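# Move the desk's cardboard box onto the bookcase's bottom shelf

## Task

Take the cardboard box from the desk and set it upright, not tilted, on the lowest shelf of the bookcase, with the whole box inside the rear half of that shelf. At the end, both blue foam blocks must also be resting on that same shelf. The robot must not tip over or be left leaning, or the task fails. Anything that stays in place only because the robot is holding it does not count as placed.

## Robot and tools

ROBOT. TidyBot++: a mobile base 0.54 m long, 0.50 m wide and 0.38 m tall on four powered casters. It carries one seven-joint arm with a two-finger gripper. The shoulder sits 0.12 m ahead of the base centre and 0.68 m above the floor. There are two cameras: base_camera is fixed on the base, and wrist_camera looks along the hand. The arm starts folded with the hand pointing down. In that pose the wrist juts up to 0.08 m past the base front and the elbow reaches up to 1.15 m high. A downward-pointing hand can rise to about 0.94 m only when close to the base, and less when farther out.

FRAMES. Base frame: origin on the floor below the base centre, x forward, y left, z up. hand_pose is reported in this frame. It is the point between the finger pads; its z axis runs out along the fingers and its y axis is the closing direction. The odometry frame is the base frame as it was when the scene began. Heading is positive to the left and spans -3.142 to 3.142. base_tilt is in degrees, positive when leaning forward or right, and carries a fixed bias of about 1 degree. Odometry counts wheel turns only, so slip appears as travel, and it drifts over many moves.

execute_actions. "actions" is a list holding either one action or none; an empty list just reports state and images. An action may contain:
- "base": exactly one relative move from where the base currently is. translate_m is metres, forward positive, -2 to 2. strafe_m is metres, left positive, -2 to 2. rotate_rad is radians, counter-clockwise from above positive, -6.3 to 6.3.
- "joints": absolute targets keyed by name, in radians. joint_1_rad turns the arm about vertical; positive is clockwise from above, the opposite of rotate_rad. joint_2_rad is the shoulder, -2.249 to 2.249. joint_3_rad rolls the upper arm; 3.14 is neutral. joint_4_rad is the elbow, -2.579 to 2.579. joint_5_rad rolls the forearm; 0 is neutral. joint_6_rad is the wrist, -2.099 to 2.099. joint_7_rad rolls the hand; with the hand down, positive is counter-clockwise from above, and at 1.57 the fingers open toward the robot's left and right. gripper_pos runs 0 (open, about 85 mm gap) to 1 (closed); the gap is roughly 85 x (1 - gripper_pos) mm. Joints 1, 3, 5 and 7 have no limit but always take the short way, so turn them in steps under half a turn. Joints 1 to 4 count as done within ±0.039 and joints 5 to 7 within ±0.056; the gripper counts within ±0.03.
- "speeds": optional caps for this action only. translate_m and strafe_m accept 0.05 to 0.5 m/s, and rotate_rad accepts 0.1 to 1.57 rad/s; the defaults are the maxima. A base move needing more than 8.667 s is refused, and no action runs longer than 15 s.
"cameras" lists base_camera, wrist_camera or all; omitting it or passing null gives all, and [] gives none. An unknown key, an unknown camera or an out-of-range number rejects the whole call. Any joint or base you leave out may still be pushing toward its previous target.

ARM GEOMETRY. Segment lengths are 0.42, 0.31 and 0.31 m (the last runs from the wrist to the hand point). With joint_1 = 0, joint_3 = 3.14 and joint_5 = 0, the arm moves in the base's x-z plane. The tilts from vertical are then: upper arm = j2, forearm = j2 - j4, hand = j2 - j4 - j6. Forward reach from the shoulder is the sum of length x sin(tilt), and height above the shoulder is the sum of length x cos(tilt).

OTHER TOOLS. wait(seconds, 0 to 10) lets time pass without new commands and returns state and images. zoom_image(camera, region [x0, y0, x1, y1] in pixels, at most 504 x 504) enlarges part of that camera's latest full image. read_manual(section "licences") returns only licence text. finished_scene(scene) ends the current scene for good and reports success, so call it only once the box and both blocks rest on their own.

RESULT LINES. base_status and joint_status tell how each motion ended. done means reached; for the base it only means the wheels turned the commanded amount, even if the base stalled. off_target means it stopped short and may still be pushing; for the gripper, this means something is between the fingers. contact_stop and time_out mean the target was dropped and the part now holds still. not_followed, or "joint command not followed" with a "cause:" line, means the arm targets were withheld because the arm would hit itself. limit_stop_at_motor_heat also appears in joint_status. on_its_own lists motion you did not command. motor_effort gives % of each motor's maximum, with the peak in brackets. The other lines are joint_positions, hand_pose, base_odometry, base_tilt, Motor temperatures, and a pictures line naming the order of the images. ARM HIT flags a hard collision of the arm with itself or the base.

FRICTION AND LOAD. Joints may stop slightly short even while reporting done. To correct this, resend each joint as its last command plus (wanted minus read). Expect the hand 1 to 2 cm off, and trust the camera images. A held object makes the arm sag. While holding, never command a joint to its currently read angle, because it will sink further.

AVOID. Do not drive while the arm is snagged on something about 0.8 m up or higher, since the robot can tip. Sideways pushes or pulls on a raised hand can lift wheels; retract the arm or back away to level the robot. Keep joint torques below 104.5 N m for joints 1 to 4 and 51.3 N m for joints 5 to 7; warnings come at 56.7 and 29.4. Crossing a limit freezes the arm for 10 s. A blocked base keeps shoving until it times out. Motors warn at 60 °C (MOTOR HOT) and fault at 75 °C (OVER-TEMPERATURE FAULT, and the arm droops), so avoid long holds and long thinking while loaded. Avoid drops, slams and hard pushes. Loose objects may occasionally get nudged by outside forces, and the robot keeps holding its last command while you think.

Each tool is called after "Emit:" as a command line: name --argument value for each argument, lists and objects as JSON in quotes; but a table of rows of numbers goes row by row, as --pt "numbers of a row", without its own name.

## Session

Emit:
execute_actions --actions '[]'

Scene clock: 0.00 s.
Motor temperatures (°C, as the motors report them): [35 31 34 35 41 39 40]
base_odometry: x=+0.000 y=+0.000 heading=+0.000 (m, m, rad; odometry frame)
base_tilt: forward=+0.1 right=+0.1 (deg)
base_status: not commanded
joint_positions: joint_1_rad=+0.060 joint_2_rad=-0.326 joint_3_rad=+3.143 joint_4_rad=-2.526 joint_5_rad=-0.029 joint_6_rad=-0.916 joint_7_rad=+1.606 gripper_pos=+0.000
joint_status: not commanded
motor_effort: joint_1_rad=+1 joint_2_rad=-1 joint_3_rad=+2 joint_4_rad=+14 joint_5_rad=+0 joint_6_rad=+0 joint_7_rad=+0 (%)
hand_pose: x=+0.2467 y=+0.0009 z=+0.5843 quat_wxyz=(-0.011, +1.000, -0.022, +0.013) (m; base frame)
pictures: base_camera, wrist_camera
Images, in order (width x height): base_camera 644x364, wrist_camera 644x476.

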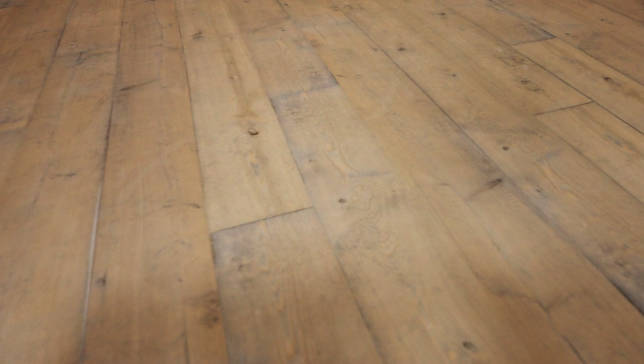

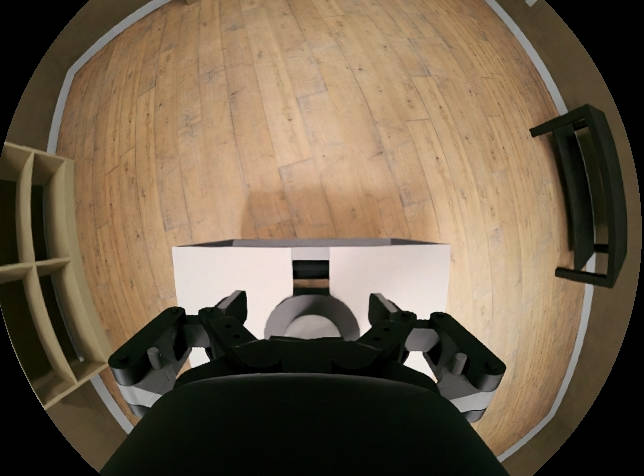

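Emit:
execute_actions --actions '[{"joints":{"joint_1_rad":1.5,"joint_6_rad":0.2}}]' --cameras '["wrist_camera"]'

Emit:
execute_actions --actions '[{"joints":{"joint_1_rad":-1.5}}]' --cameras '["wrist_camera"]'

Scene clock: 3.37 s.
Motor temperatures (°C, as the motors report them): [35 31 34 35 41 39 40]
base_odometry: x=+0.000 y=+0.000 heading=+0.000 (m, m, rad; odometry frame)
base_tilt: forward=+0.1 right=+0.1 (deg)
base_status: not commanded
joint_positions: joint_1_rad=+1.489 joint_2_rad=-0.326 joint_3_rad=+3.143 joint_4_rad=-2.526 joint_5_rad=-0.029 joint_6_rad=+0.177 joint_7_rad=+1.606 gripper_pos=+0.000
joint_status: all done
motor_effort: joint_1_rad=+1(1) joint_2_rad=-5(5) joint_3_rad=+2(2) joint_4_rad=+18(18) joint_5_rad=-1(1) joint_6_rad=+8(7) joint_7_rad=+0(0) (%)
hand_pose: x=+0.1508 y=-0.3981 z=+0.7594 quat_wxyz=(+0.362, +0.624, -0.574, +0.388) (m; base frame)
pictures: wrist_camera
Images, in order (width x height): wrist_camera 644x476.

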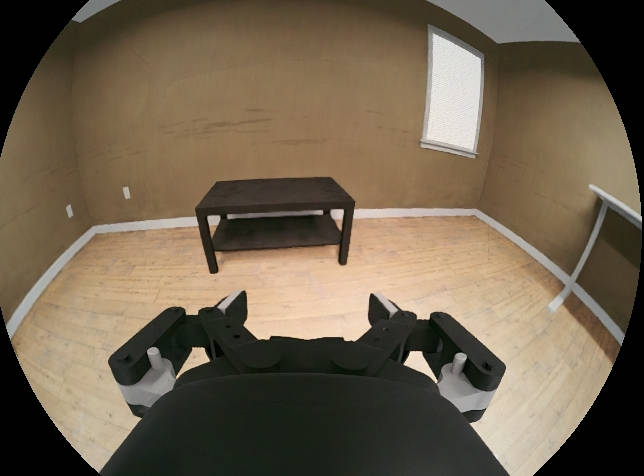

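Scene clock: 7.20 s.
Motor temperatures (°C, as the motors report them): [35 31 34 35 41 39 40]
base_odometry: x=+0.000 y=+0.000 heading=+0.000 (m, m, rad; odometry frame)
base_tilt: forward=+0.1 right=+0.1 (deg)
base_status: not commanded
joint_positions: joint_1_rad=-1.489 joint_2_rad=-0.326 joint_3_rad=+3.143 joint_4_rad=-2.526 joint_5_rad=-0.029 joint_6_rad=+0.177 joint_7_rad=+1.606 gripper_pos=+0.000
joint_status: all done
motor_effort: joint_1_rad=+1(1) joint_2_rad=-5(5) joint_3_rad=+2(2) joint_4_rad=+18(18) joint_5_rad=-1(1) joint_6_rad=+7(8) joint_7_rad=-1(0) (%)
hand_pose: x=+0.1522 y=+0.3980 z=+0.7594 quat_wxyz=(-0.357, +0.623, +0.575, +0.393) (m; base frame)
pictures: wrist_camera
Images, in order (width x height): wrist_camera 644x476.

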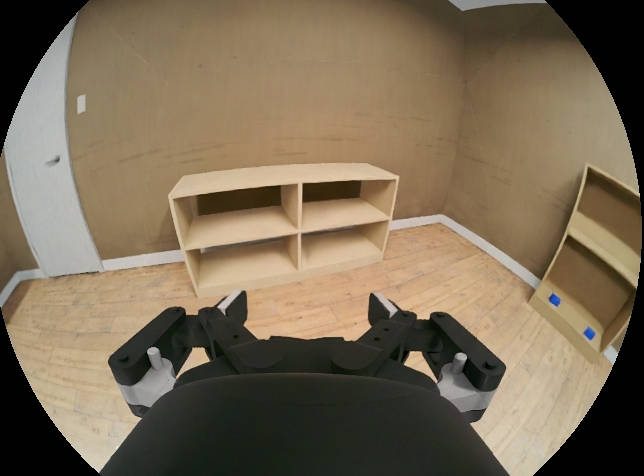

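Emit:
execute_actions --actions '[{"base":{"rotate_rad":3.14},"joints":{"joint_1_rad":0}}]'

Scene clock: 10.80 s.
Motor temperatures (°C, as the motors report them): [35 31 34 35 41 39 40]
base_odometry: x=+0.000 y=+0.000 heading=+3.138 (m, m, rad; odometry frame)
base_tilt: forward=+0.1 right=+0.1 (deg)
base_status: done
joint_positions: joint_1_rad=-0.013 joint_2_rad=-0.326 joint_3_rad=+3.143 joint_4_rad=-2.526 joint_5_rad=-0.029 joint_6_rad=+0.177 joint_7_rad=+1.606 gripper_pos=+0.000
joint_status: all done
motor_effort: joint_1_rad=+1(0) joint_2_rad=-5(6) joint_3_rad=+2(2) joint_4_rad=+18(18) joint_5_rad=+0(1) joint_6_rad=+8(8) joint_7_rad=+0(0) (%)
hand_pose: x=+0.5184 y=+0.0044 z=+0.7594 quat_wxyz=(+0.000, +0.848, +0.006, +0.531) (m; base frame)
pictures: base_camera, wrist_camera
Images, in order (width x height): base_camera 644x364, wrist_camera 644x476.

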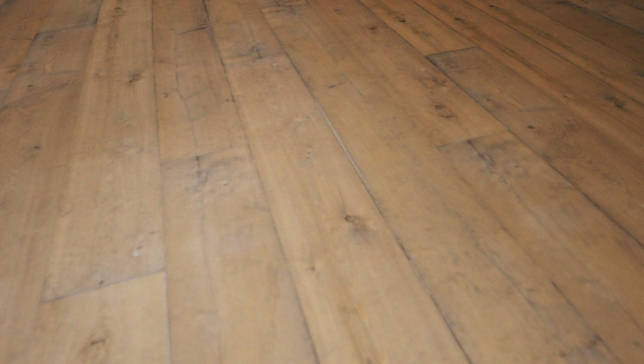

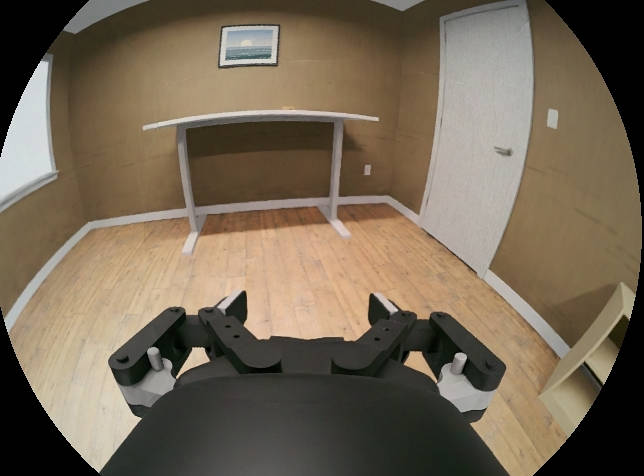

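Emit:
execute_actions --actions '[{"base":{"translate_m":0.5},"joints":{"joint_2_rad":0,"joint_4_rad":-0.6,"joint_6_rad":-1.2}}]' --cameras '["wrist_camera"]'

Scene clock: 14.73 s.
Motor temperatures (°C, as the motors report them): [35 31 34 35 41 39 40]
base_odometry: x=-0.500 y=+0.001 heading=+3.139 (m, m, rad; odometry frame)
base_tilt: forward=+0.1 right=+0.2 (deg)
base_status: done
joint_positions: joint_1_rad=-0.012 joint_2_rad=-0.021 joint_3_rad=+3.143 joint_4_rad=-0.613 joint_5_rad=-0.029 joint_6_rad=-1.175 joint_7_rad=+1.606 gripper_pos=+0.000
joint_status: all done
motor_effort: joint_1_rad=+1(0) joint_2_rad=-12(17) joint_3_rad=+2(3) joint_4_rad=+14(22) joint_5_rad=-1(0) joint_6_rad=+8(9) joint_7_rad=+1(0) (%)
hand_pose: x=+0.5909 y=+0.0150 z=+1.3023 quat_wxyz=(-0.007, +0.773, +0.022, +0.634) (m; base frame)
pictures: wrist_camera
Images, in order (width x height): wrist_camera 644x476.

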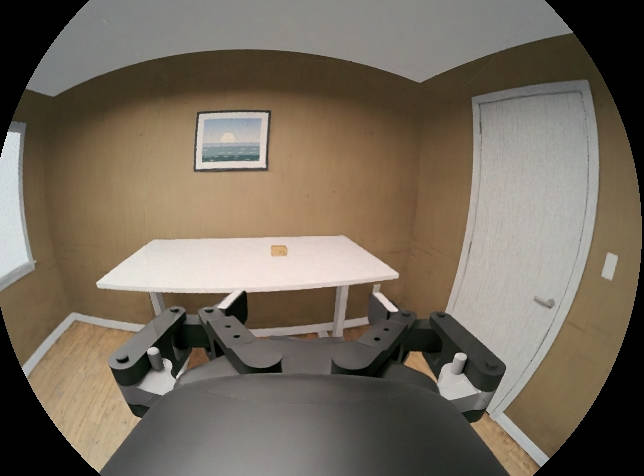

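Emit:
execute_actions --actions '[{"base":{"strafe_m":0.19}}]' --cameras '[]'

Emit:
execute_actions --actions '[{"base":{"translate_m":0.55},"joints":{"joint_6_rad":-1.5}}]' --cameras '["wrist_camera"]'

Emit:
zoom_image --camera "wrist_camera" --region '[240, 180, 400, 300]'

Scene clock: 17.57 s.
Motor temperatures (°C, as the motors report them): [35 31 34 35 41 39 40]
base_odometry: x=-0.501 y=-0.190 heading=+3.139 (m, m, rad; odometry frame)
base_tilt: forward=+0.1 right=+0.1 (deg)
base_status: done
joint_positions: joint_1_rad=-0.008 joint_2_rad=-0.019 joint_3_rad=+3.142 joint_4_rad=-0.613 joint_5_rad=-0.029 joint_6_rad=-1.176 joint_7_rad=+1.606 gripper_pos=+0.000
joint_status: not commanded
motor_effort: joint_1_rad=+1(3) joint_2_rad=-12(13) joint_3_rad=+2(4) joint_4_rad=+14(15) joint_5_rad=-1(0) joint_6_rad=+8(9) joint_7_rad=+0(0) (%)
hand_pose: x=+0.5917 y=+0.0133 z=+1.3015 quat_wxyz=(-0.005, +0.774, +0.021, +0.633) (m; base frame)
pictures: none
No camera images: the call's "cameras" was empty. Leave "cameras" out to get every camera's image.

Scene clock: 20.03 s.
Motor temperatures (°C, as the motors report them): [35 31 34 35 41 39 40]
base_odometry: x=-1.051 y=-0.189 heading=+3.139 (m, m, rad; odometry frame)
base_tilt: forward=+0.1 right=+0.1 (deg)
base_status: done
joint_positions: joint_1_rad=-0.008 joint_2_rad=+0.001 joint_3_rad=+3.142 joint_4_rad=-0.607 joint_5_rad=-0.029 joint_6_rad=-1.499 joint_7_rad=+1.606 gripper_pos=+0.000
joint_status: all done
motor_effort: joint_1_rad=+1(0) joint_2_rad=-13(16) joint_3_rad=+2(1) joint_4_rad=+15(15) joint_5_rad=+0(1) joint_6_rad=+7(10) joint_7_rad=+1(0) (%)
hand_pose: x=+0.5661 y=+0.0137 z=+1.2020 quat_wxyz=(-0.006, +0.869, +0.025, +0.495) (m; base frame)
pictures: wrist_camera
Images, in order (width x height): wrist_camera 644x476.

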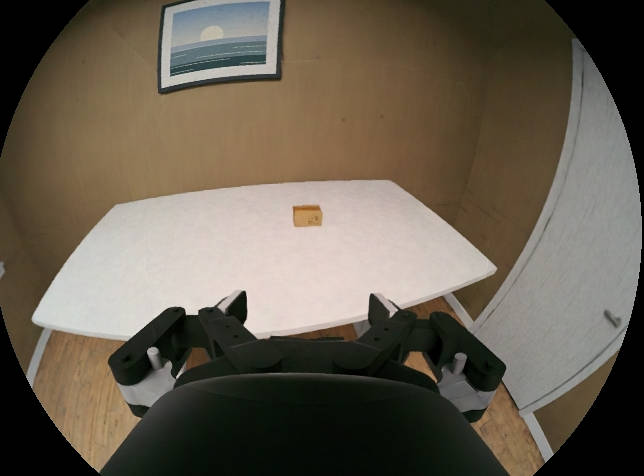

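Region (240, 180, 400, 300) of wrist_camera's 644x476 image, scaled by 3.150; it fills the top 378 rows of this view, and the rest is white.

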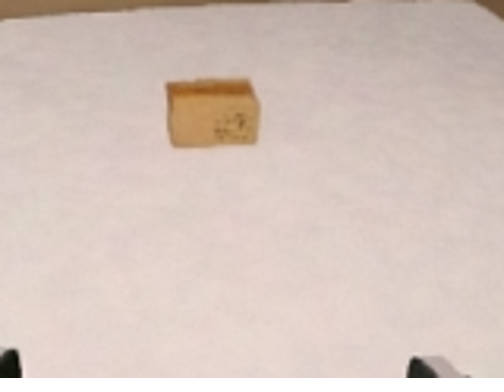

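Emit:
execute_actions --actions '[{"base":{"translate_m":0.15},"joints":{"joint_2_rad":0.3,"joint_4_rad":-1.0,"joint_6_rad":-0.6}}]'

Scene clock: 22.87 s.
Motor temperatures (°C, as the motors report them): [35 31 34 35 41 39 40]
base_odometry: x=-1.201 y=-0.189 heading=+3.140 (m, m, rad; odometry frame)
base_tilt: forward=+0.1 right=+0.1 (deg)
base_status: done
joint_positions: joint_1_rad=-0.008 joint_2_rad=+0.305 joint_3_rad=+3.142 joint_4_rad=-1.003 joint_5_rad=-0.029 joint_6_rad=-0.624 joint_7_rad=+1.606 gripper_pos=+0.000
joint_status: all done
motor_effort: joint_1_rad=+1(2) joint_2_rad=-28(38) joint_3_rad=+1(3) joint_4_rad=+21(25) joint_5_rad=-1(1) joint_6_rad=+8(9) joint_7_rad=+1(0) (%)
hand_pose: x=+0.8400 y=+0.0120 z=+1.0548 quat_wxyz=(-0.006, +0.823, +0.012, +0.569) (m; base frame)
pictures: base_camera, wrist_camera
Images, in order (width x height): base_camera 644x364, wrist_camera 644x476.

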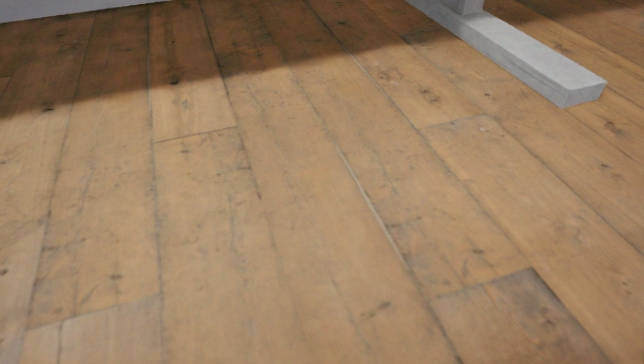

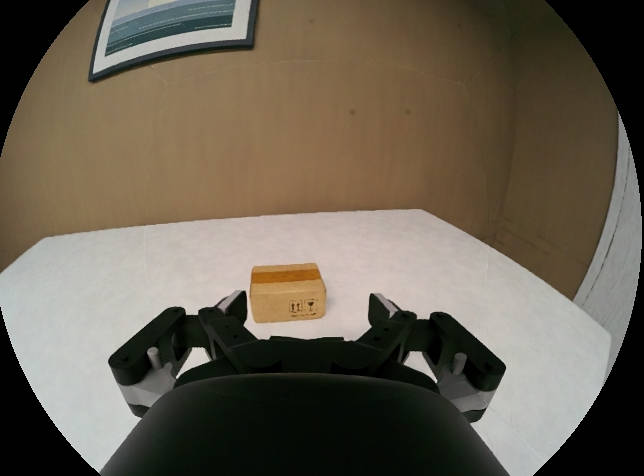

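Emit:
execute_actions --actions '[{"base":{"strafe_m":0.027},"joints":{"joint_4_rad":-1.17,"joint_6_rad":-0.45}}]' --cameras '[]'

Emit:
execute_actions --actions '[{"base":{"translate_m":0.06},"speeds":{"translate_m":0.05}}]' --cameras '["wrist_camera"]'

Scene clock: 24.90 s.
Motor temperatures (°C, as the motors report them): [35 31 34 35 41 39 40]
base_odometry: x=-1.201 y=-0.216 heading=+3.140 (m, m, rad; odometry frame)
base_tilt: forward=+0.1 right=+0.1 (deg)
base_status: done
joint_positions: joint_1_rad=-0.006 joint_2_rad=+0.304 joint_3_rad=+3.142 joint_4_rad=-1.160 joint_5_rad=-0.029 joint_6_rad=-0.475 joint_7_rad=+1.606 gripper_pos=+0.000
joint_status: all done
motor_effort: joint_1_rad=+1(2) joint_2_rad=-29(31) joint_3_rad=+1(1) joint_4_rad=+21(23) joint_5_rad=-1(1) joint_6_rad=+8(8) joint_7_rad=+1(1) (%)
hand_pose: x=+0.8479 y=+0.0094 z=+1.0045 quat_wxyz=(-0.005, +0.825, +0.010, +0.566) (m; base frame)
pictures: none
No camera images: the call's "cameras" was empty. Leave "cameras" out to get every camera's image.

Scene clock: 26.53 s.
Motor temperatures (°C, as the motors report them): [35 31 34 35 41 39 40]
base_odometry: x=-1.261 y=-0.216 heading=+3.140 (m, m, rad; odometry frame)
base_tilt: forward=+0.1 right=+0.1 (deg)
base_status: done
joint_positions: joint_1_rad=-0.006 joint_2_rad=+0.303 joint_3_rad=+3.142 joint_4_rad=-1.161 joint_5_rad=-0.029 joint_6_rad=-0.473 joint_7_rad=+1.606 gripper_pos=+0.000
joint_status: not commanded
motor_effort: joint_1_rad=+1(0) joint_2_rad=-29(33) joint_3_rad=+1(1) joint_4_rad=+21(23) joint_5_rad=+0(1) joint_6_rad=+9(9) joint_7_rad=-1(0) (%)
hand_pose: x=+0.8478 y=+0.0094 z=+1.0058 quat_wxyz=(-0.005, +0.824, +0.010, +0.567) (m; base frame)
pictures: wrist_camera
Images, in order (width x height): wrist_camera 644x476.

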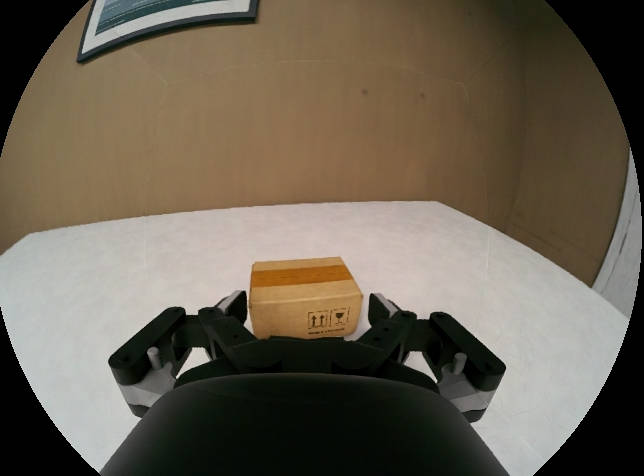

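Fits, barely.

Emit:
execute_actions --actions '[{"base":{"translate_m":0.06},"speeds":{"translate_m":0.05}}]' --cameras '["wrist_camera"]'

Emit:
execute_actions --actions '[{"joints":{"gripper_pos":1}}]' --cameras '["wrist_camera"]'

Scene clock: 28.53 s.
Motor temperatures (°C, as the motors report them): [35 32 34 35 41 39 40]
base_odometry: x=-1.322 y=-0.216 heading=+3.141 (m, m, rad; odometry frame)
base_tilt: forward=+0.1 right=+0.1 (deg)
base_status: done
joint_positions: joint_1_rad=-0.006 joint_2_rad=+0.302 joint_3_rad=+3.142 joint_4_rad=-1.161 joint_5_rad=-0.029 joint_6_rad=-0.472 joint_7_rad=+1.606 gripper_pos=+0.000
joint_status: not commanded
motor_effort: joint_1_rad=+1(4) joint_2_rad=-31(32) joint_3_rad=+1(4) joint_4_rad=+22(23) joint_5_rad=+0(1) joint_6_rad=+9(8) joint_7_rad=+0(0) (%)
hand_pose: x=+0.8476 y=+0.0093 z=+1.0065 quat_wxyz=(-0.004, +0.823, +0.009, +0.567) (m; base frame)
pictures: wrist_camera
Images, in order (width x height): wrist_camera 644x476.

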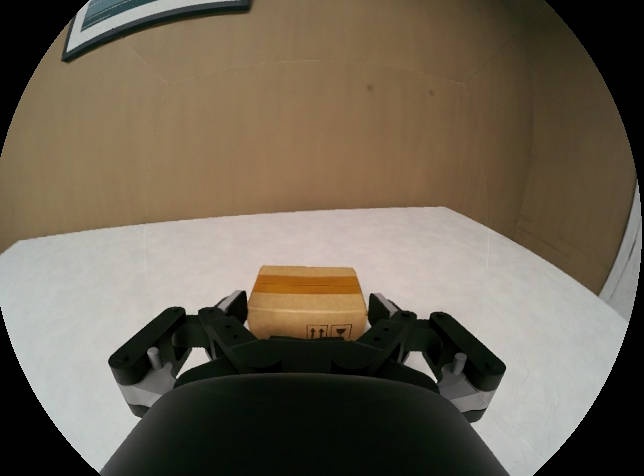

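Scene clock: 29.63 s.
Motor temperatures (°C, as the motors report them): [35 32 34 35 41 39 40]
base_odometry: x=-1.322 y=-0.216 heading=+3.141 (m, m, rad; odometry frame)
base_tilt: forward=+0.1 right=+0.1 (deg)
base_status: not commanded
joint_positions: joint_1_rad=-0.005 joint_2_rad=+0.302 joint_3_rad=+3.142 joint_4_rad=-1.161 joint_5_rad=-0.029 joint_6_rad=-0.470 joint_7_rad=+1.606 gripper_pos=+0.999
joint_status: all done
motor_effort: joint_1_rad=+0(0) joint_2_rad=-29(30) joint_3_rad=+1(1) joint_4_rad=+21(21) joint_5_rad=-1(1) joint_6_rad=+9(8) joint_7_rad=+1(1) (%)
hand_pose: x=+0.8478 y=+0.0090 z=+1.0070 quat_wxyz=(-0.004, +0.823, +0.009, +0.568) (m; base frame)
pictures: wrist_camera
Images, in order (width x height): wrist_camera 644x476.

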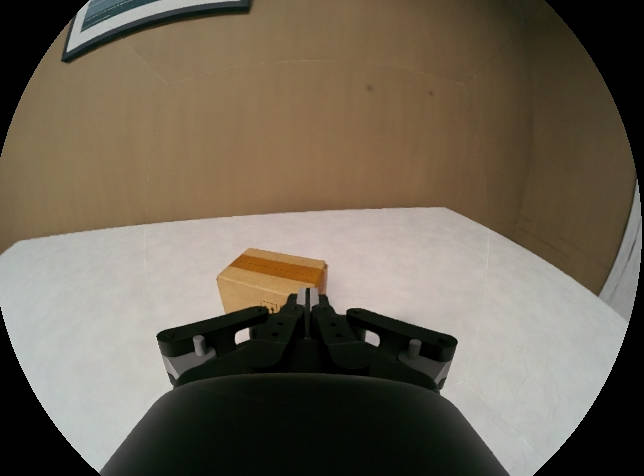

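Emit:
execute_actions --actions '[{"base":{"translate_m":-0.06},"joints":{"gripper_pos":0}}]' --cameras '["wrist_camera"]'

Scene clock: 31.07 s.
Motor temperatures (°C, as the motors report them): [35 32 34 35 41 40 40]
base_odometry: x=-1.262 y=-0.216 heading=+3.140 (m, m, rad; odometry frame)
base_tilt: forward=+0.1 right=+0.1 (deg)
base_status: done
joint_positions: joint_1_rad=-0.005 joint_2_rad=+0.298 joint_3_rad=+3.142 joint_4_rad=-1.161 joint_5_rad=-0.029 joint_6_rad=-0.470 joint_7_rad=+1.606 gripper_pos=+0.000
joint_status: all done
motor_effort: joint_1_rad=+1(4) joint_2_rad=-29(34) joint_3_rad=+1(0) joint_4_rad=+21(22) joint_5_rad=-1(1) joint_6_rad=+8(7) joint_7_rad=+0(0) (%)
hand_pose: x=+0.8466 y=+0.0088 z=+1.0101 quat_wxyz=(-0.004, +0.822, +0.009, +0.570) (m; base frame)
pictures: wrist_camera
Images, in order (width x height): wrist_camera 644x476.

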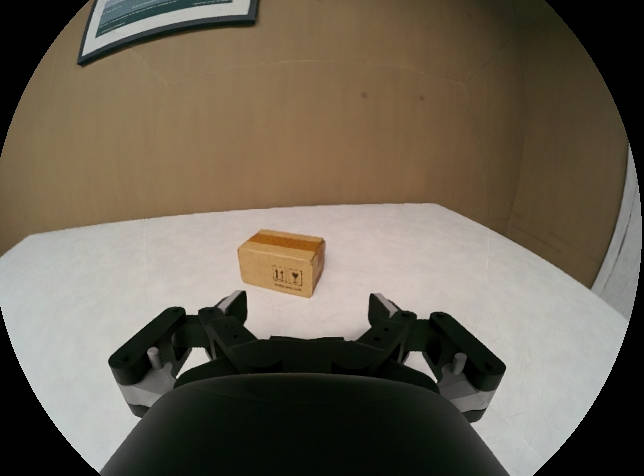

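Emit:
execute_actions --actions '[{"base":{"translate_m":-0.1}}]' --cameras '[]'

Emit:
execute_actions --actions '[{"base":{"strafe_m":0.45}}]' --cameras '[]'

Emit:
execute_actions --actions '[{"base":{"rotate_rad":-0.4},"joints":{"joint_4_rad":-1.2}}]' --cameras '["wrist_camera"]'

Scene clock: 33.33 s.
Motor temperatures (°C, as the motors report them): [35 32 34 35 41 40 40]
base_odometry: x=-1.161 y=-0.216 heading=+3.140 (m, m, rad; odometry frame)
base_tilt: forward=+0.1 right=+0.1 (deg)
base_status: done
joint_positions: joint_1_rad=-0.004 joint_2_rad=+0.298 joint_3_rad=+3.142 joint_4_rad=-1.161 joint_5_rad=-0.029 joint_6_rad=-0.469 joint_7_rad=+1.606 gripper_pos=+0.000
joint_status: not commanded
motor_effort: joint_1_rad=+1(2) joint_2_rad=-28(34) joint_3_rad=+1(0) joint_4_rad=+21(23) joint_5_rad=-1(0) joint_6_rad=+8(9) joint_7_rad=+0(0) (%)
hand_pose: x=+0.8464 y=+0.0078 z=+1.0107 quat_wxyz=(-0.004, +0.821, +0.009, +0.571) (m; base frame)
pictures: none
No camera images: the call's "cameras" was empty. Leave "cameras" out to get every camera's image.

Scene clock: 35.50 s.
Motor temperatures (°C, as the motors report them): [35 32 34 35 41 40 40]
base_odometry: x=-1.162 y=-0.666 heading=+3.141 (m, m, rad; odometry frame)
base_tilt: forward=+0.1 right=+0.1 (deg)
base_status: done
joint_positions: joint_1_rad=-0.006 joint_2_rad=+0.298 joint_3_rad=+3.142 joint_4_rad=-1.161 joint_5_rad=-0.029 joint_6_rad=-0.469 joint_7_rad=+1.606 gripper_pos=+0.000
joint_status: not commanded
motor_effort: joint_1_rad=+1(4) joint_2_rad=-29(32) joint_3_rad=+1(1) joint_4_rad=+22(23) joint_5_rad=-1(1) joint_6_rad=+8(10) joint_7_rad=+0(1) (%)
hand_pose: x=+0.8464 y=+0.0096 z=+1.0107 quat_wxyz=(-0.005, +0.821, +0.010, +0.571) (m; base frame)
pictures: none
No camera images: the call's "cameras" was empty. Leave "cameras" out to get every camera's image.

Scene clock: 37.07 s.
Motor temperatures (°C, as the motors report them): [35 32 34 35 41 40 40]
base_odometry: x=-1.162 y=-0.666 heading=+2.742 (m, m, rad; odometry frame)
base_tilt: forward=+0.1 right=+0.2 (deg)
base_status: done
joint_positions: joint_1_rad=+0.005 joint_2_rad=+0.299 joint_3_rad=+3.150 joint_4_rad=-1.188 joint_5_rad=-0.029 joint_6_rad=-0.469 joint_7_rad=+1.606 gripper_pos=+0.000
joint_status: all done
motor_effort: joint_1_rad=+1(5) joint_2_rad=-29(31) joint_3_rad=+1(3) joint_4_rad=+21(23) joint_5_rad=-1(1) joint_6_rad=+8(9) joint_7_rad=-1(1) (%)
hand_pose: x=+0.8447 y=-0.0030 z=+0.9941 quat_wxyz=(+0.001, +0.829, +0.003, +0.559) (m; base frame)
pictures: wrist_camera
Images, in order (width x height): wrist_camera 644x476.

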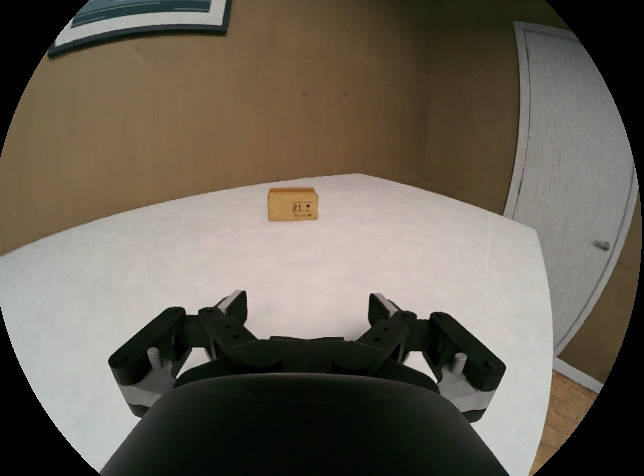

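Emit:
execute_actions --actions '[{"base":{"strafe_m":0.035}}]' --cameras '[]'

Emit:
execute_actions --actions '[{"base":{"translate_m":0.22},"speeds":{"translate_m":0.1}}]' --cameras '["wrist_camera"]'

Scene clock: 38.67 s.
Motor temperatures (°C, as the motors report them): [35 32 34 35 41 40 40]
base_odometry: x=-1.175 y=-0.699 heading=+2.741 (m, m, rad; odometry frame)
base_tilt: forward=+0.1 right=+0.1 (deg)
base_status: done
joint_positions: joint_1_rad=-0.003 joint_2_rad=+0.299 joint_3_rad=+3.147 joint_4_rad=-1.188 joint_5_rad=-0.029 joint_6_rad=-0.469 joint_7_rad=+1.606 gripper_pos=+0.000
joint_status: not commanded
motor_effort: joint_1_rad=+1(3) joint_2_rad=-30(32) joint_3_rad=+1(1) joint_4_rad=+21(23) joint_5_rad=-1(1) joint_6_rad=+8(9) joint_7_rad=+1(1) (%)
hand_pose: x=+0.8447 y=+0.0042 z=+0.9940 quat_wxyz=(-0.002, +0.829, +0.007, +0.559) (m; base frame)
pictures: none
No camera images: the call's "cameras" was empty. Leave "cameras" out to get every camera's image.

Scene clock: 41.43 s.
Motor temperatures (°C, as the motors report them): [35 32 34 35 41 40 40]
base_odometry: x=-1.378 y=-0.613 heading=+2.741 (m, m, rad; odometry frame)
base_tilt: forward=+0.1 right=+0.1 (deg)
base_status: done
joint_positions: joint_1_rad=-0.003 joint_2_rad=+0.299 joint_3_rad=+3.147 joint_4_rad=-1.188 joint_5_rad=-0.029 joint_6_rad=-0.468 joint_7_rad=+1.606 gripper_pos=+0.000
joint_status: not commanded
motor_effort: joint_1_rad=+0(2) joint_2_rad=-31(33) joint_3_rad=+1(1) joint_4_rad=+22(23) joint_5_rad=-1(1) joint_6_rad=+7(9) joint_7_rad=+0(0) (%)
hand_pose: x=+0.8448 y=+0.0042 z=+0.9934 quat_wxyz=(-0.002, +0.829, +0.007, +0.559) (m; base frame)
pictures: wrist_camera
Images, in order (width x height): wrist_camera 644x476.

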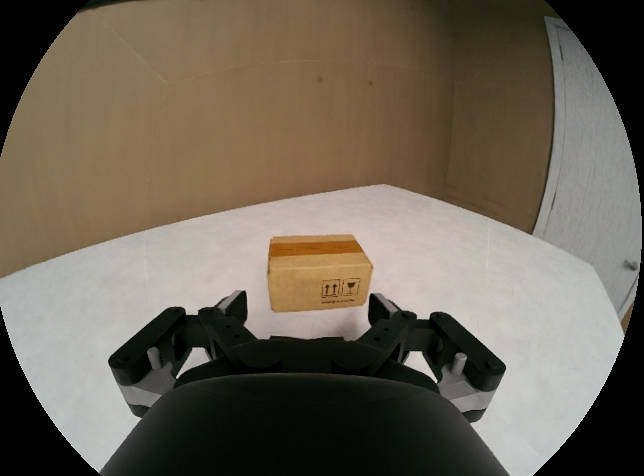

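Emit:
execute_actions --actions '[{"base":{"strafe_m":-0.013}}]' --cameras '[]'

Emit:
execute_actions --actions '[{"base":{"translate_m":0.13},"speeds":{"translate_m":0.05}}]' --cameras '["wrist_camera"]'

Scene clock: 42.57 s.
Motor temperatures (°C, as the motors report them): [35 32 34 35 41 40 40]
base_odometry: x=-1.373 y=-0.601 heading=+2.742 (m, m, rad; odometry frame)
base_tilt: forward=+0.1 right=+0.1 (deg)
base_status: done
joint_positions: joint_1_rad=+0.001 joint_2_rad=+0.299 joint_3_rad=+3.147 joint_4_rad=-1.188 joint_5_rad=-0.029 joint_6_rad=-0.468 joint_7_rad=+1.606 gripper_pos=+0.000
joint_status: not commanded
motor_effort: joint_1_rad=+0(5) joint_2_rad=-31(33) joint_3_rad=+1(3) joint_4_rad=+22(23) joint_5_rad=+0(1) joint_6_rad=+8(10) joint_7_rad=+0(1) (%)
hand_pose: x=+0.8448 y=+0.0014 z=+0.9934 quat_wxyz=(-0.001, +0.829, +0.005, +0.559) (m; base frame)
pictures: none
No camera images: the call's "cameras" was empty. Leave "cameras" out to get every camera's image.

Scene clock: 57.57 s.
Motor temperatures (°C, as the motors report them): [35 32 34 35 41 40 40]
base_odometry: x=-1.491 y=-0.551 heading=+2.741 (m, m, rad; odometry frame)
base_tilt: forward=+0.1 right=+0.2 (deg)
base_status: translate_m time_out (by the wheels' count: +0.128 of +0.130)
joint_positions: joint_1_rad=+0.029 joint_2_rad=+0.202 joint_3_rad=+3.147 joint_4_rad=-1.194 joint_5_rad=-0.029 joint_6_rad=-0.468 joint_7_rad=+1.606 gripper_pos=+0.000
joint_status: not commanded
motor_effort: joint_1_rad=-6(7) joint_2_rad=-14(31) joint_3_rad=+0(4) joint_4_rad=+22(24) joint_5_rad=-1(0) joint_6_rad=+9(10) joint_7_rad=+0(1) (%)
hand_pose: x=+0.8108 y=-0.0179 z=+1.0588 quat_wxyz=(+0.008, +0.803, -0.006, +0.596) (m; base frame)
pictures: wrist_camera
Images, in order (width x height): wrist_camera 644x476.

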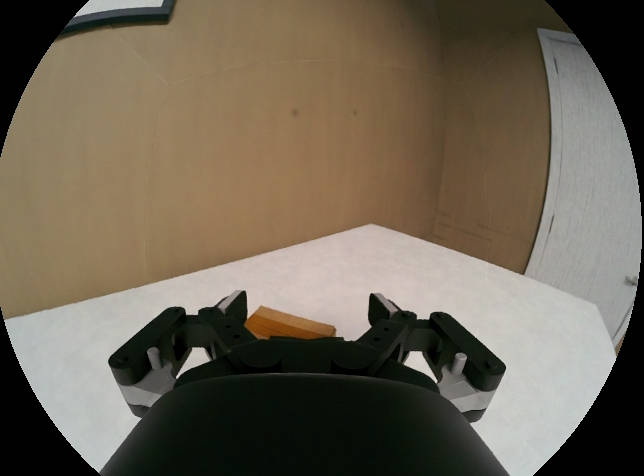

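Emit:
execute_actions --actions '[{"base":{"translate_m":-0.15},"joints":{"joint_2_rad":0.3}}]' --cameras '["wrist_camera"]'

Scene clock: 59.83 s.
Motor temperatures (°C, as the motors report them): [35 32 34 35 41 40 40]
base_odometry: x=-1.352 y=-0.610 heading=+2.742 (m, m, rad; odometry frame)
base_tilt: forward=+0.1 right=+0.2 (deg)
base_status: done
joint_positions: joint_1_rad=+0.004 joint_2_rad=+0.305 joint_3_rad=+3.146 joint_4_rad=-1.202 joint_5_rad=-0.029 joint_6_rad=-0.467 joint_7_rad=+1.606 gripper_pos=+0.000
joint_status: all done
motor_effort: joint_1_rad=+1(6) joint_2_rad=-29(36) joint_3_rad=+1(1) joint_4_rad=+21(24) joint_5_rad=-1(1) joint_6_rad=+8(9) joint_7_rad=-1(0) (%)
hand_pose: x=+0.8454 y=-0.0001 z=+0.9811 quat_wxyz=(+0.000, +0.834, +0.004, +0.551) (m; base frame)
pictures: wrist_camera
Images, in order (width x height): wrist_camera 644x476.

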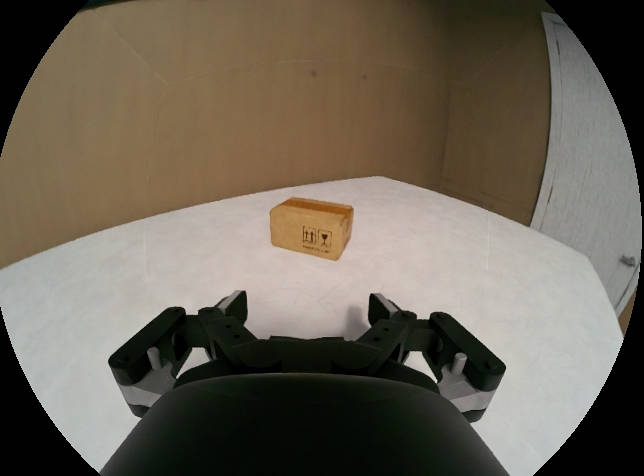

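Emit:
execute_actions --actions '[{"base":{"strafe_m":-0.13},"joints":{"gripper_pos":1}}]' --cameras '[]'

Emit:
execute_actions --actions '[{"base":{"translate_m":0.1},"speeds":{"translate_m":0.1}}]' --cameras '["wrist_camera"]'

Scene clock: 63.00 s.
Motor temperatures (°C, as the motors report them): [35 32 34 35 41 40 40]
base_odometry: x=-1.302 y=-0.490 heading=+2.742 (m, m, rad; odometry frame)
base_tilt: forward=+0.1 right=+0.2 (deg)
base_status: done
joint_positions: joint_1_rad=+0.006 joint_2_rad=+0.305 joint_3_rad=+3.146 joint_4_rad=-1.202 joint_5_rad=-0.029 joint_6_rad=-0.467 joint_7_rad=+1.606 gripper_pos=+0.999
joint_status: all done
motor_effort: joint_1_rad=+1(6) joint_2_rad=-29(31) joint_3_rad=+1(4) joint_4_rad=+21(22) joint_5_rad=-1(0) joint_6_rad=+8(8) joint_7_rad=+0(0) (%)
hand_pose: x=+0.8454 y=-0.0017 z=+0.9812 quat_wxyz=(+0.000, +0.834, +0.003, +0.551) (m; base frame)
pictures: none
No camera images: the call's "cameras" was empty. Leave "cameras" out to get every camera's image.

Scene clock: 64.47 s.
Motor temperatures (°C, as the motors report them): [35 32 34 35 41 40 40]
base_odometry: x=-1.394 y=-0.451 heading=+2.741 (m, m, rad; odometry frame)
base_tilt: forward=+0.1 right=+0.1 (deg)
base_status: done
joint_positions: joint_1_rad=+0.006 joint_2_rad=+0.303 joint_3_rad=+3.146 joint_4_rad=-1.202 joint_5_rad=-0.029 joint_6_rad=-0.467 joint_7_rad=+1.606 gripper_pos=+0.999
joint_status: not commanded
motor_effort: joint_1_rad=+1(1) joint_2_rad=-30(33) joint_3_rad=+1(0) joint_4_rad=+22(22) joint_5_rad=-1(1) joint_6_rad=+9(9) joint_7_rad=+1(0) (%)
hand_pose: x=+0.8449 y=-0.0017 z=+0.9826 quat_wxyz=(+0.000, +0.834, +0.003, +0.552) (m; base frame)
pictures: wrist_camera
Images, in order (width x height): wrist_camera 644x476.

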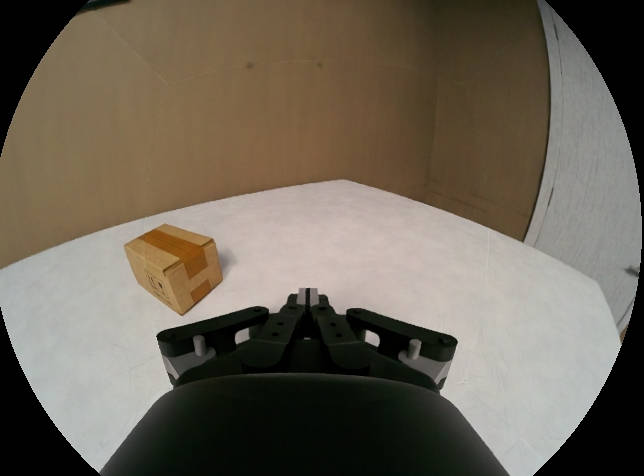

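Emit:
execute_actions --actions '[{"base":{"strafe_m":0.12},"speeds":{"strafe_m":0.05}}]' --cameras '["wrist_camera"]'

Scene clock: 67.63 s.
Motor temperatures (°C, as the motors report them): [35 32 34 35 41 40 40]
base_odometry: x=-1.441 y=-0.561 heading=+2.741 (m, m, rad; odometry frame)
base_tilt: forward=+0.1 right=+0.1 (deg)
base_status: done
joint_positions: joint_1_rad=+0.004 joint_2_rad=+0.303 joint_3_rad=+3.146 joint_4_rad=-1.202 joint_5_rad=-0.029 joint_6_rad=-0.467 joint_7_rad=+1.606 gripper_pos=+0.999
joint_status: not commanded
motor_effort: joint_1_rad=+2(4) joint_2_rad=-29(31) joint_3_rad=+2(1) joint_4_rad=+21(22) joint_5_rad=-1(1) joint_6_rad=+8(8) joint_7_rad=+0(0) (%)
hand_pose: x=+0.8449 y=-0.0003 z=+0.9826 quat_wxyz=(+0.000, +0.834, +0.004, +0.552) (m; base frame)
pictures: wrist_camera
Images, in order (width x height): wrist_camera 644x476.

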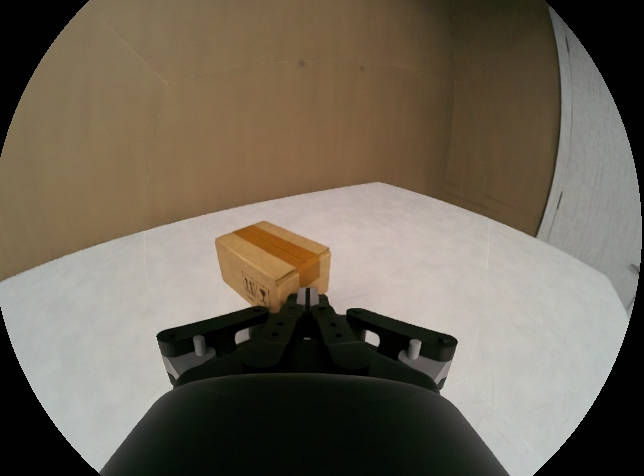

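Emit:
execute_actions --actions '[{"joints":{"joint_1_rad":-0.12}}]' --cameras '["wrist_camera"]'

Scene clock: 69.17 s.
Motor temperatures (°C, as the motors report them): [35 32 34 35 41 40 40]
base_odometry: x=-1.441 y=-0.561 heading=+2.741 (m, m, rad; odometry frame)
base_tilt: forward=+0.1 right=+0.1 (deg)
base_status: not commanded
joint_positions: joint_1_rad=-0.122 joint_2_rad=+0.303 joint_3_rad=+3.142 joint_4_rad=-1.202 joint_5_rad=-0.029 joint_6_rad=-0.467 joint_7_rad=+1.606 gripper_pos=+0.999
joint_status: all done
motor_effort: joint_1_rad=+1(4) joint_2_rad=-30(30) joint_3_rad=+1(1) joint_4_rad=+21(22) joint_5_rad=-1(1) joint_6_rad=+8(8) joint_7_rad=+0(0) (%)
hand_pose: x=+0.8388 y=+0.0935 z=+0.9826 quat_wxyz=(-0.037, +0.832, +0.058, +0.551) (m; base frame)
pictures: wrist_camera
Images, in order (width x height): wrist_camera 644x476.

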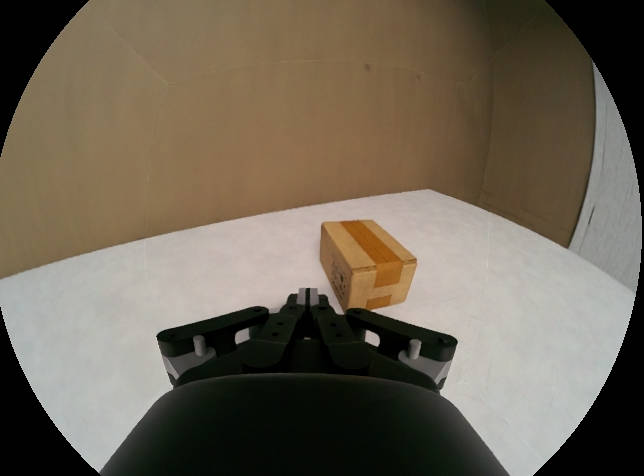

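Emit:
execute_actions --actions '[{"base":{"translate_m":-0.1}}]' --cameras '[]'

Emit:
execute_actions --actions '[{"base":{"rotate_rad":0.3},"joints":{"joint_1_rad":0.0}}]' --cameras '[]'

Emit:
execute_actions --actions '[{"base":{"strafe_m":-0.26},"joints":{"gripper_pos":0}}]' --cameras '["wrist_camera"]'

Scene clock: 71.23 s.
Motor temperatures (°C, as the motors report them): [35 32 34 35 41 40 40]
base_odometry: x=-1.349 y=-0.600 heading=+2.741 (m, m, rad; odometry frame)
base_tilt: forward=+0.1 right=+0.1 (deg)
base_status: done
joint_positions: joint_1_rad=-0.122 joint_2_rad=+0.298 joint_3_rad=+3.142 joint_4_rad=-1.202 joint_5_rad=-0.029 joint_6_rad=-0.466 joint_7_rad=+1.606 gripper_pos=+0.999
joint_status: not commanded
motor_effort: joint_1_rad=+1(1) joint_2_rad=-28(34) joint_3_rad=+1(1) joint_4_rad=+21(23) joint_5_rad=-1(1) joint_6_rad=+9(8) joint_7_rad=+0(0) (%)
hand_pose: x=+0.8375 y=+0.0934 z=+0.9862 quat_wxyz=(-0.037, +0.830, +0.058, +0.553) (m; base frame)
pictures: none
No camera images: the call's "cameras" was empty. Leave "cameras" out to get every camera's image.

Scene clock: 72.67 s.
Motor temperatures (°C, as the motors report them): [35 32 34 35 41 40 40]
base_odometry: x=-1.349 y=-0.601 heading=+3.041 (m, m, rad; odometry frame)
base_tilt: forward=+0.1 right=+0.1 (deg)
base_status: done
joint_positions: joint_1_rad=-0.005 joint_2_rad=+0.298 joint_3_rad=+3.139 joint_4_rad=-1.202 joint_5_rad=-0.029 joint_6_rad=-0.466 joint_7_rad=+1.606 gripper_pos=+0.999
joint_status: all done
motor_effort: joint_1_rad=+1(4) joint_2_rad=-29(31) joint_3_rad=+1(1) joint_4_rad=+21(22) joint_5_rad=-1(2) joint_6_rad=+7(8) joint_7_rad=+0(1) (%)
hand_pose: x=+0.8434 y=+0.0110 z=+0.9862 quat_wxyz=(-0.006, +0.832, +0.010, +0.554) (m; base frame)
pictures: none
No camera images: the call's "cameras" was empty. Leave "cameras" out to get every camera's image.

Scene clock: 74.40 s.
Motor temperatures (°C, as the motors report them): [35 32 34 35 41 40 40]
base_odometry: x=-1.323 y=-0.342 heading=+3.042 (m, m, rad; odometry frame)
base_tilt: forward=+0.1 right=+0.1 (deg)
base_status: done
joint_positions: joint_1_rad=+0.004 joint_2_rad=+0.298 joint_3_rad=+3.140 joint_4_rad=-1.202 joint_5_rad=-0.029 joint_6_rad=-0.466 joint_7_rad=+1.606 gripper_pos=+0.000
joint_status: all done
motor_effort: joint_1_rad=+1(2) joint_2_rad=-29(32) joint_3_rad=+2(1) joint_4_rad=+21(23) joint_5_rad=-1(1) joint_6_rad=+9(9) joint_7_rad=+0(0) (%)
hand_pose: x=+0.8435 y=+0.0035 z=+0.9862 quat_wxyz=(-0.003, +0.832, +0.006, +0.554) (m; base frame)
pictures: wrist_camera
Images, in order (width x height): wrist_camera 644x476.

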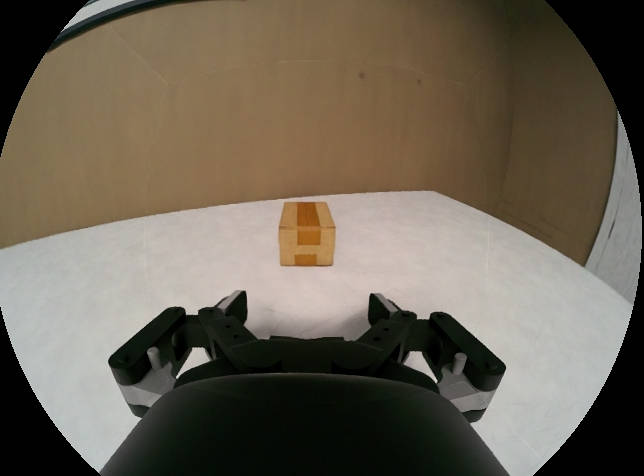

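Nicely aligned.

Emit:
execute_actions --actions '[{"base":{"translate_m":0.17},"speeds":{"translate_m":0.1}}]' --cameras '["wrist_camera"]'

Emit:
execute_actions --actions '[{"joints":{"gripper_pos":1}}]' --cameras '["wrist_camera"]'

Scene clock: 77.07 s.
Motor temperatures (°C, as the motors report them): [35 32 34 35 41 40 40]
base_odometry: x=-1.492 y=-0.325 heading=+3.041 (m, m, rad; odometry frame)
base_tilt: forward=+0.1 right=+0.1 (deg)
base_status: done
joint_positions: joint_1_rad=+0.004 joint_2_rad=+0.298 joint_3_rad=+3.140 joint_4_rad=-1.202 joint_5_rad=-0.029 joint_6_rad=-0.466 joint_7_rad=+1.606 gripper_pos=+0.000
joint_status: not commanded
motor_effort: joint_1_rad=+1(3) joint_2_rad=-28(32) joint_3_rad=+1(3) joint_4_rad=+21(23) joint_5_rad=+0(1) joint_6_rad=+7(9) joint_7_rad=+1(0) (%)
hand_pose: x=+0.8435 y=+0.0036 z=+0.9864 quat_wxyz=(-0.003, +0.832, +0.006, +0.555) (m; base frame)
pictures: wrist_camera
Images, in order (width x height): wrist_camera 644x476.

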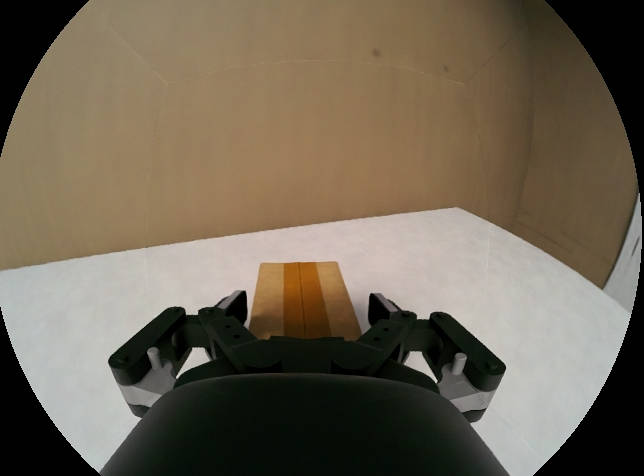

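Scene clock: 78.17 s.
Motor temperatures (°C, as the motors report them): [35 32 34 35 41 40 40]
base_odometry: x=-1.492 y=-0.325 heading=+3.042 (m, m, rad; odometry frame)
base_tilt: forward=+0.1 right=+0.1 (deg)
base_status: not commanded
joint_positions: joint_1_rad=+0.004 joint_2_rad=+0.298 joint_3_rad=+3.140 joint_4_rad=-1.202 joint_5_rad=-0.029 joint_6_rad=-0.464 joint_7_rad=+1.606 gripper_pos=+0.341
joint_status: gripper_pos off_target (ended at +0.341, target +1.000)
motor_effort: joint_1_rad=+2(1) joint_2_rad=-28(31) joint_3_rad=+2(1) joint_4_rad=+21(22) joint_5_rad=+0(0) joint_6_rad=+8(10) joint_7_rad=+0(0) (%)
hand_pose: x=+0.8437 y=+0.0036 z=+0.9870 quat_wxyz=(-0.003, +0.832, +0.006, +0.555) (m; base frame)
pictures: wrist_camera
Images, in order (width x height): wrist_camera 644x476.

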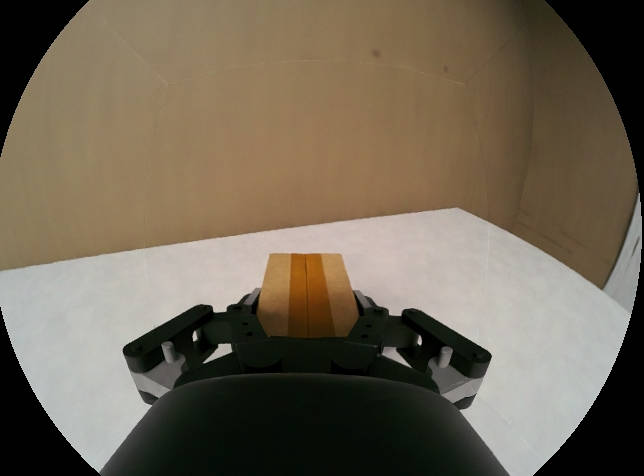

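Emit:
execute_actions --actions '[{"joints":{"joint_2_rad":0.2}}]' --cameras '[]'

Emit:
execute_actions --actions '[{"base":{"translate_m":-0.8}}]' --cameras '[]'

Emit:
execute_actions --actions '[{"base":{"rotate_rad":-3.04},"speeds":{"rotate_rad":0.8}}]' --cameras '[]'

Emit:
execute_actions --actions '[{"joints":{"joint_2_rad":1.2,"joint_4_rad":-1.0,"joint_6_rad":0.0}}]'

Scene clock: 80.57 s.
Motor temperatures (°C, as the motors report them): [35 32 34 35 41 40 40]
base_odometry: x=-1.492 y=-0.325 heading=+3.042 (m, m, rad; odometry frame)
base_tilt: forward=+0.1 right=+0.1 (deg)
base_status: not commanded
joint_positions: joint_1_rad=+0.004 joint_2_rad=+0.211 joint_3_rad=+3.140 joint_4_rad=-1.204 joint_5_rad=-0.029 joint_6_rad=-0.464 joint_7_rad=+1.606 gripper_pos=+0.341
joint_status: all done
motor_effort: joint_1_rad=+1(1) joint_2_rad=-27(34) joint_3_rad=+1(2) joint_4_rad=+22(24) joint_5_rad=-1(1) joint_6_rad=+8(9) joint_7_rad=+0(0) (%)
hand_pose: x=+0.8143 y=+0.0037 z=+1.0472 quat_wxyz=(-0.002, +0.807, +0.006, +0.590) (m; base frame)
pictures: none
No camera images: the call's "cameras" was empty. Leave "cameras" out to get every camera's image.

Scene clock: 83.63 s.
Motor temperatures (°C, as the motors report them): [35 32 34 35 41 40 40]
base_odometry: x=-0.696 y=-0.404 heading=+3.042 (m, m, rad; odometry frame)
base_tilt: forward=+0.1 right=+0.1 (deg)
base_status: done
joint_positions: joint_1_rad=+0.002 joint_2_rad=+0.208 joint_3_rad=+3.140 joint_4_rad=-1.204 joint_5_rad=-0.029 joint_6_rad=-0.464 joint_7_rad=+1.606 gripper_pos=+0.341
joint_status: not commanded
motor_effort: joint_1_rad=+1(4) joint_2_rad=-28(33) joint_3_rad=+2(1) joint_4_rad=+22(24) joint_5_rad=-1(1) joint_6_rad=+10(10) joint_7_rad=+0(0) (%)
hand_pose: x=+0.8133 y=+0.0045 z=+1.0491 quat_wxyz=(-0.003, +0.807, +0.007, +0.591) (m; base frame)
pictures: none
No camera images: the call's "cameras" was empty. Leave "cameras" out to get every camera's image.

Scene clock: 88.43 s.
Motor temperatures (°C, as the motors report them): [35 32 34 35 41 40 40]
base_odometry: x=-0.696 y=-0.404 heading=+0.003 (m, m, rad; odometry frame)
base_tilt: forward=+0.1 right=+0.2 (deg)
base_status: done
joint_positions: joint_1_rad=+0.005 joint_2_rad=+0.208 joint_3_rad=+3.144 joint_4_rad=-1.204 joint_5_rad=-0.029 joint_6_rad=-0.464 joint_7_rad=+1.606 gripper_pos=+0.341
joint_status: not commanded
motor_effort: joint_1_rad=+1(3) joint_2_rad=-28(29) joint_3_rad=+2(1) joint_4_rad=+23(24) joint_5_rad=-1(1) joint_6_rad=+9(9) joint_7_rad=+0(0) (%)
hand_pose: x=+0.8133 y=+0.0007 z=+1.0491 quat_wxyz=(+0.000, +0.807, +0.005, +0.591) (m; base frame)
pictures: none
No camera images: the call's "cameras" was empty. Leave "cameras" out to get every camera's image.

Scene clock: 90.90 s.
Motor temperatures (°C, as the motors report them): [35 32 34 35 41 40 40]
base_odometry: x=-0.696 y=-0.404 heading=+0.003 (m, m, rad; odometry frame)
base_tilt: forward=+0.1 right=+0.1 (deg)
base_status: not commanded
joint_positions: joint_1_rad=+0.005 joint_2_rad=+1.201 joint_3_rad=+3.144 joint_4_rad=-1.021 joint_5_rad=-0.029 joint_6_rad=-0.030 joint_7_rad=+1.606 gripper_pos=+0.341
joint_status: all done
motor_effort: joint_1_rad=+1(1) joint_2_rad=-49(52) joint_3_rad=+1(1) joint_4_rad=+18(23) joint_5_rad=-1(1) joint_6_rad=+7(9) joint_7_rad=-1(0) (%)
hand_pose: x=+1.0030 y=-0.0038 z=+0.4468 quat_wxyz=(+0.003, +0.903, +0.001, +0.430) (m; base frame)
pictures: base_camera, wrist_camera
Images, in order (width x height): base_camera 644x364, wrist_camera 644x476.

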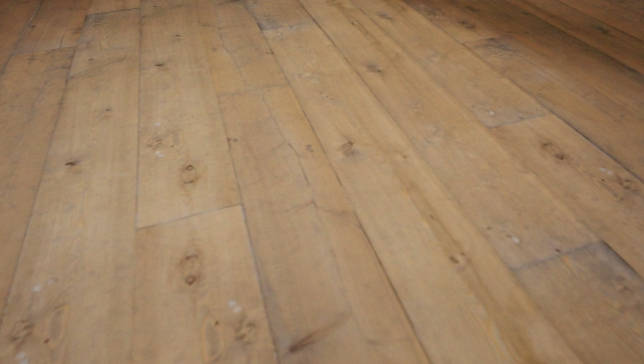

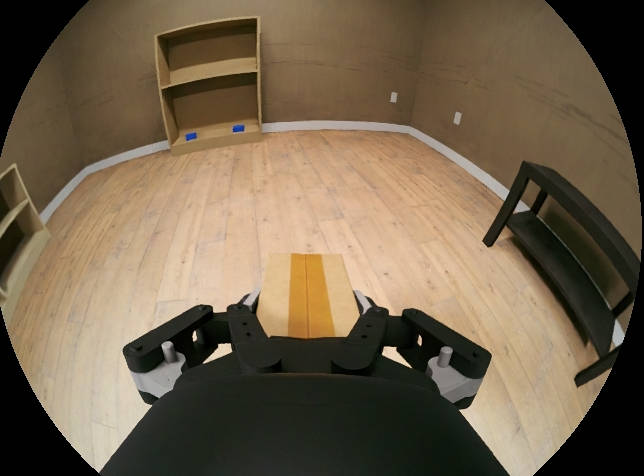

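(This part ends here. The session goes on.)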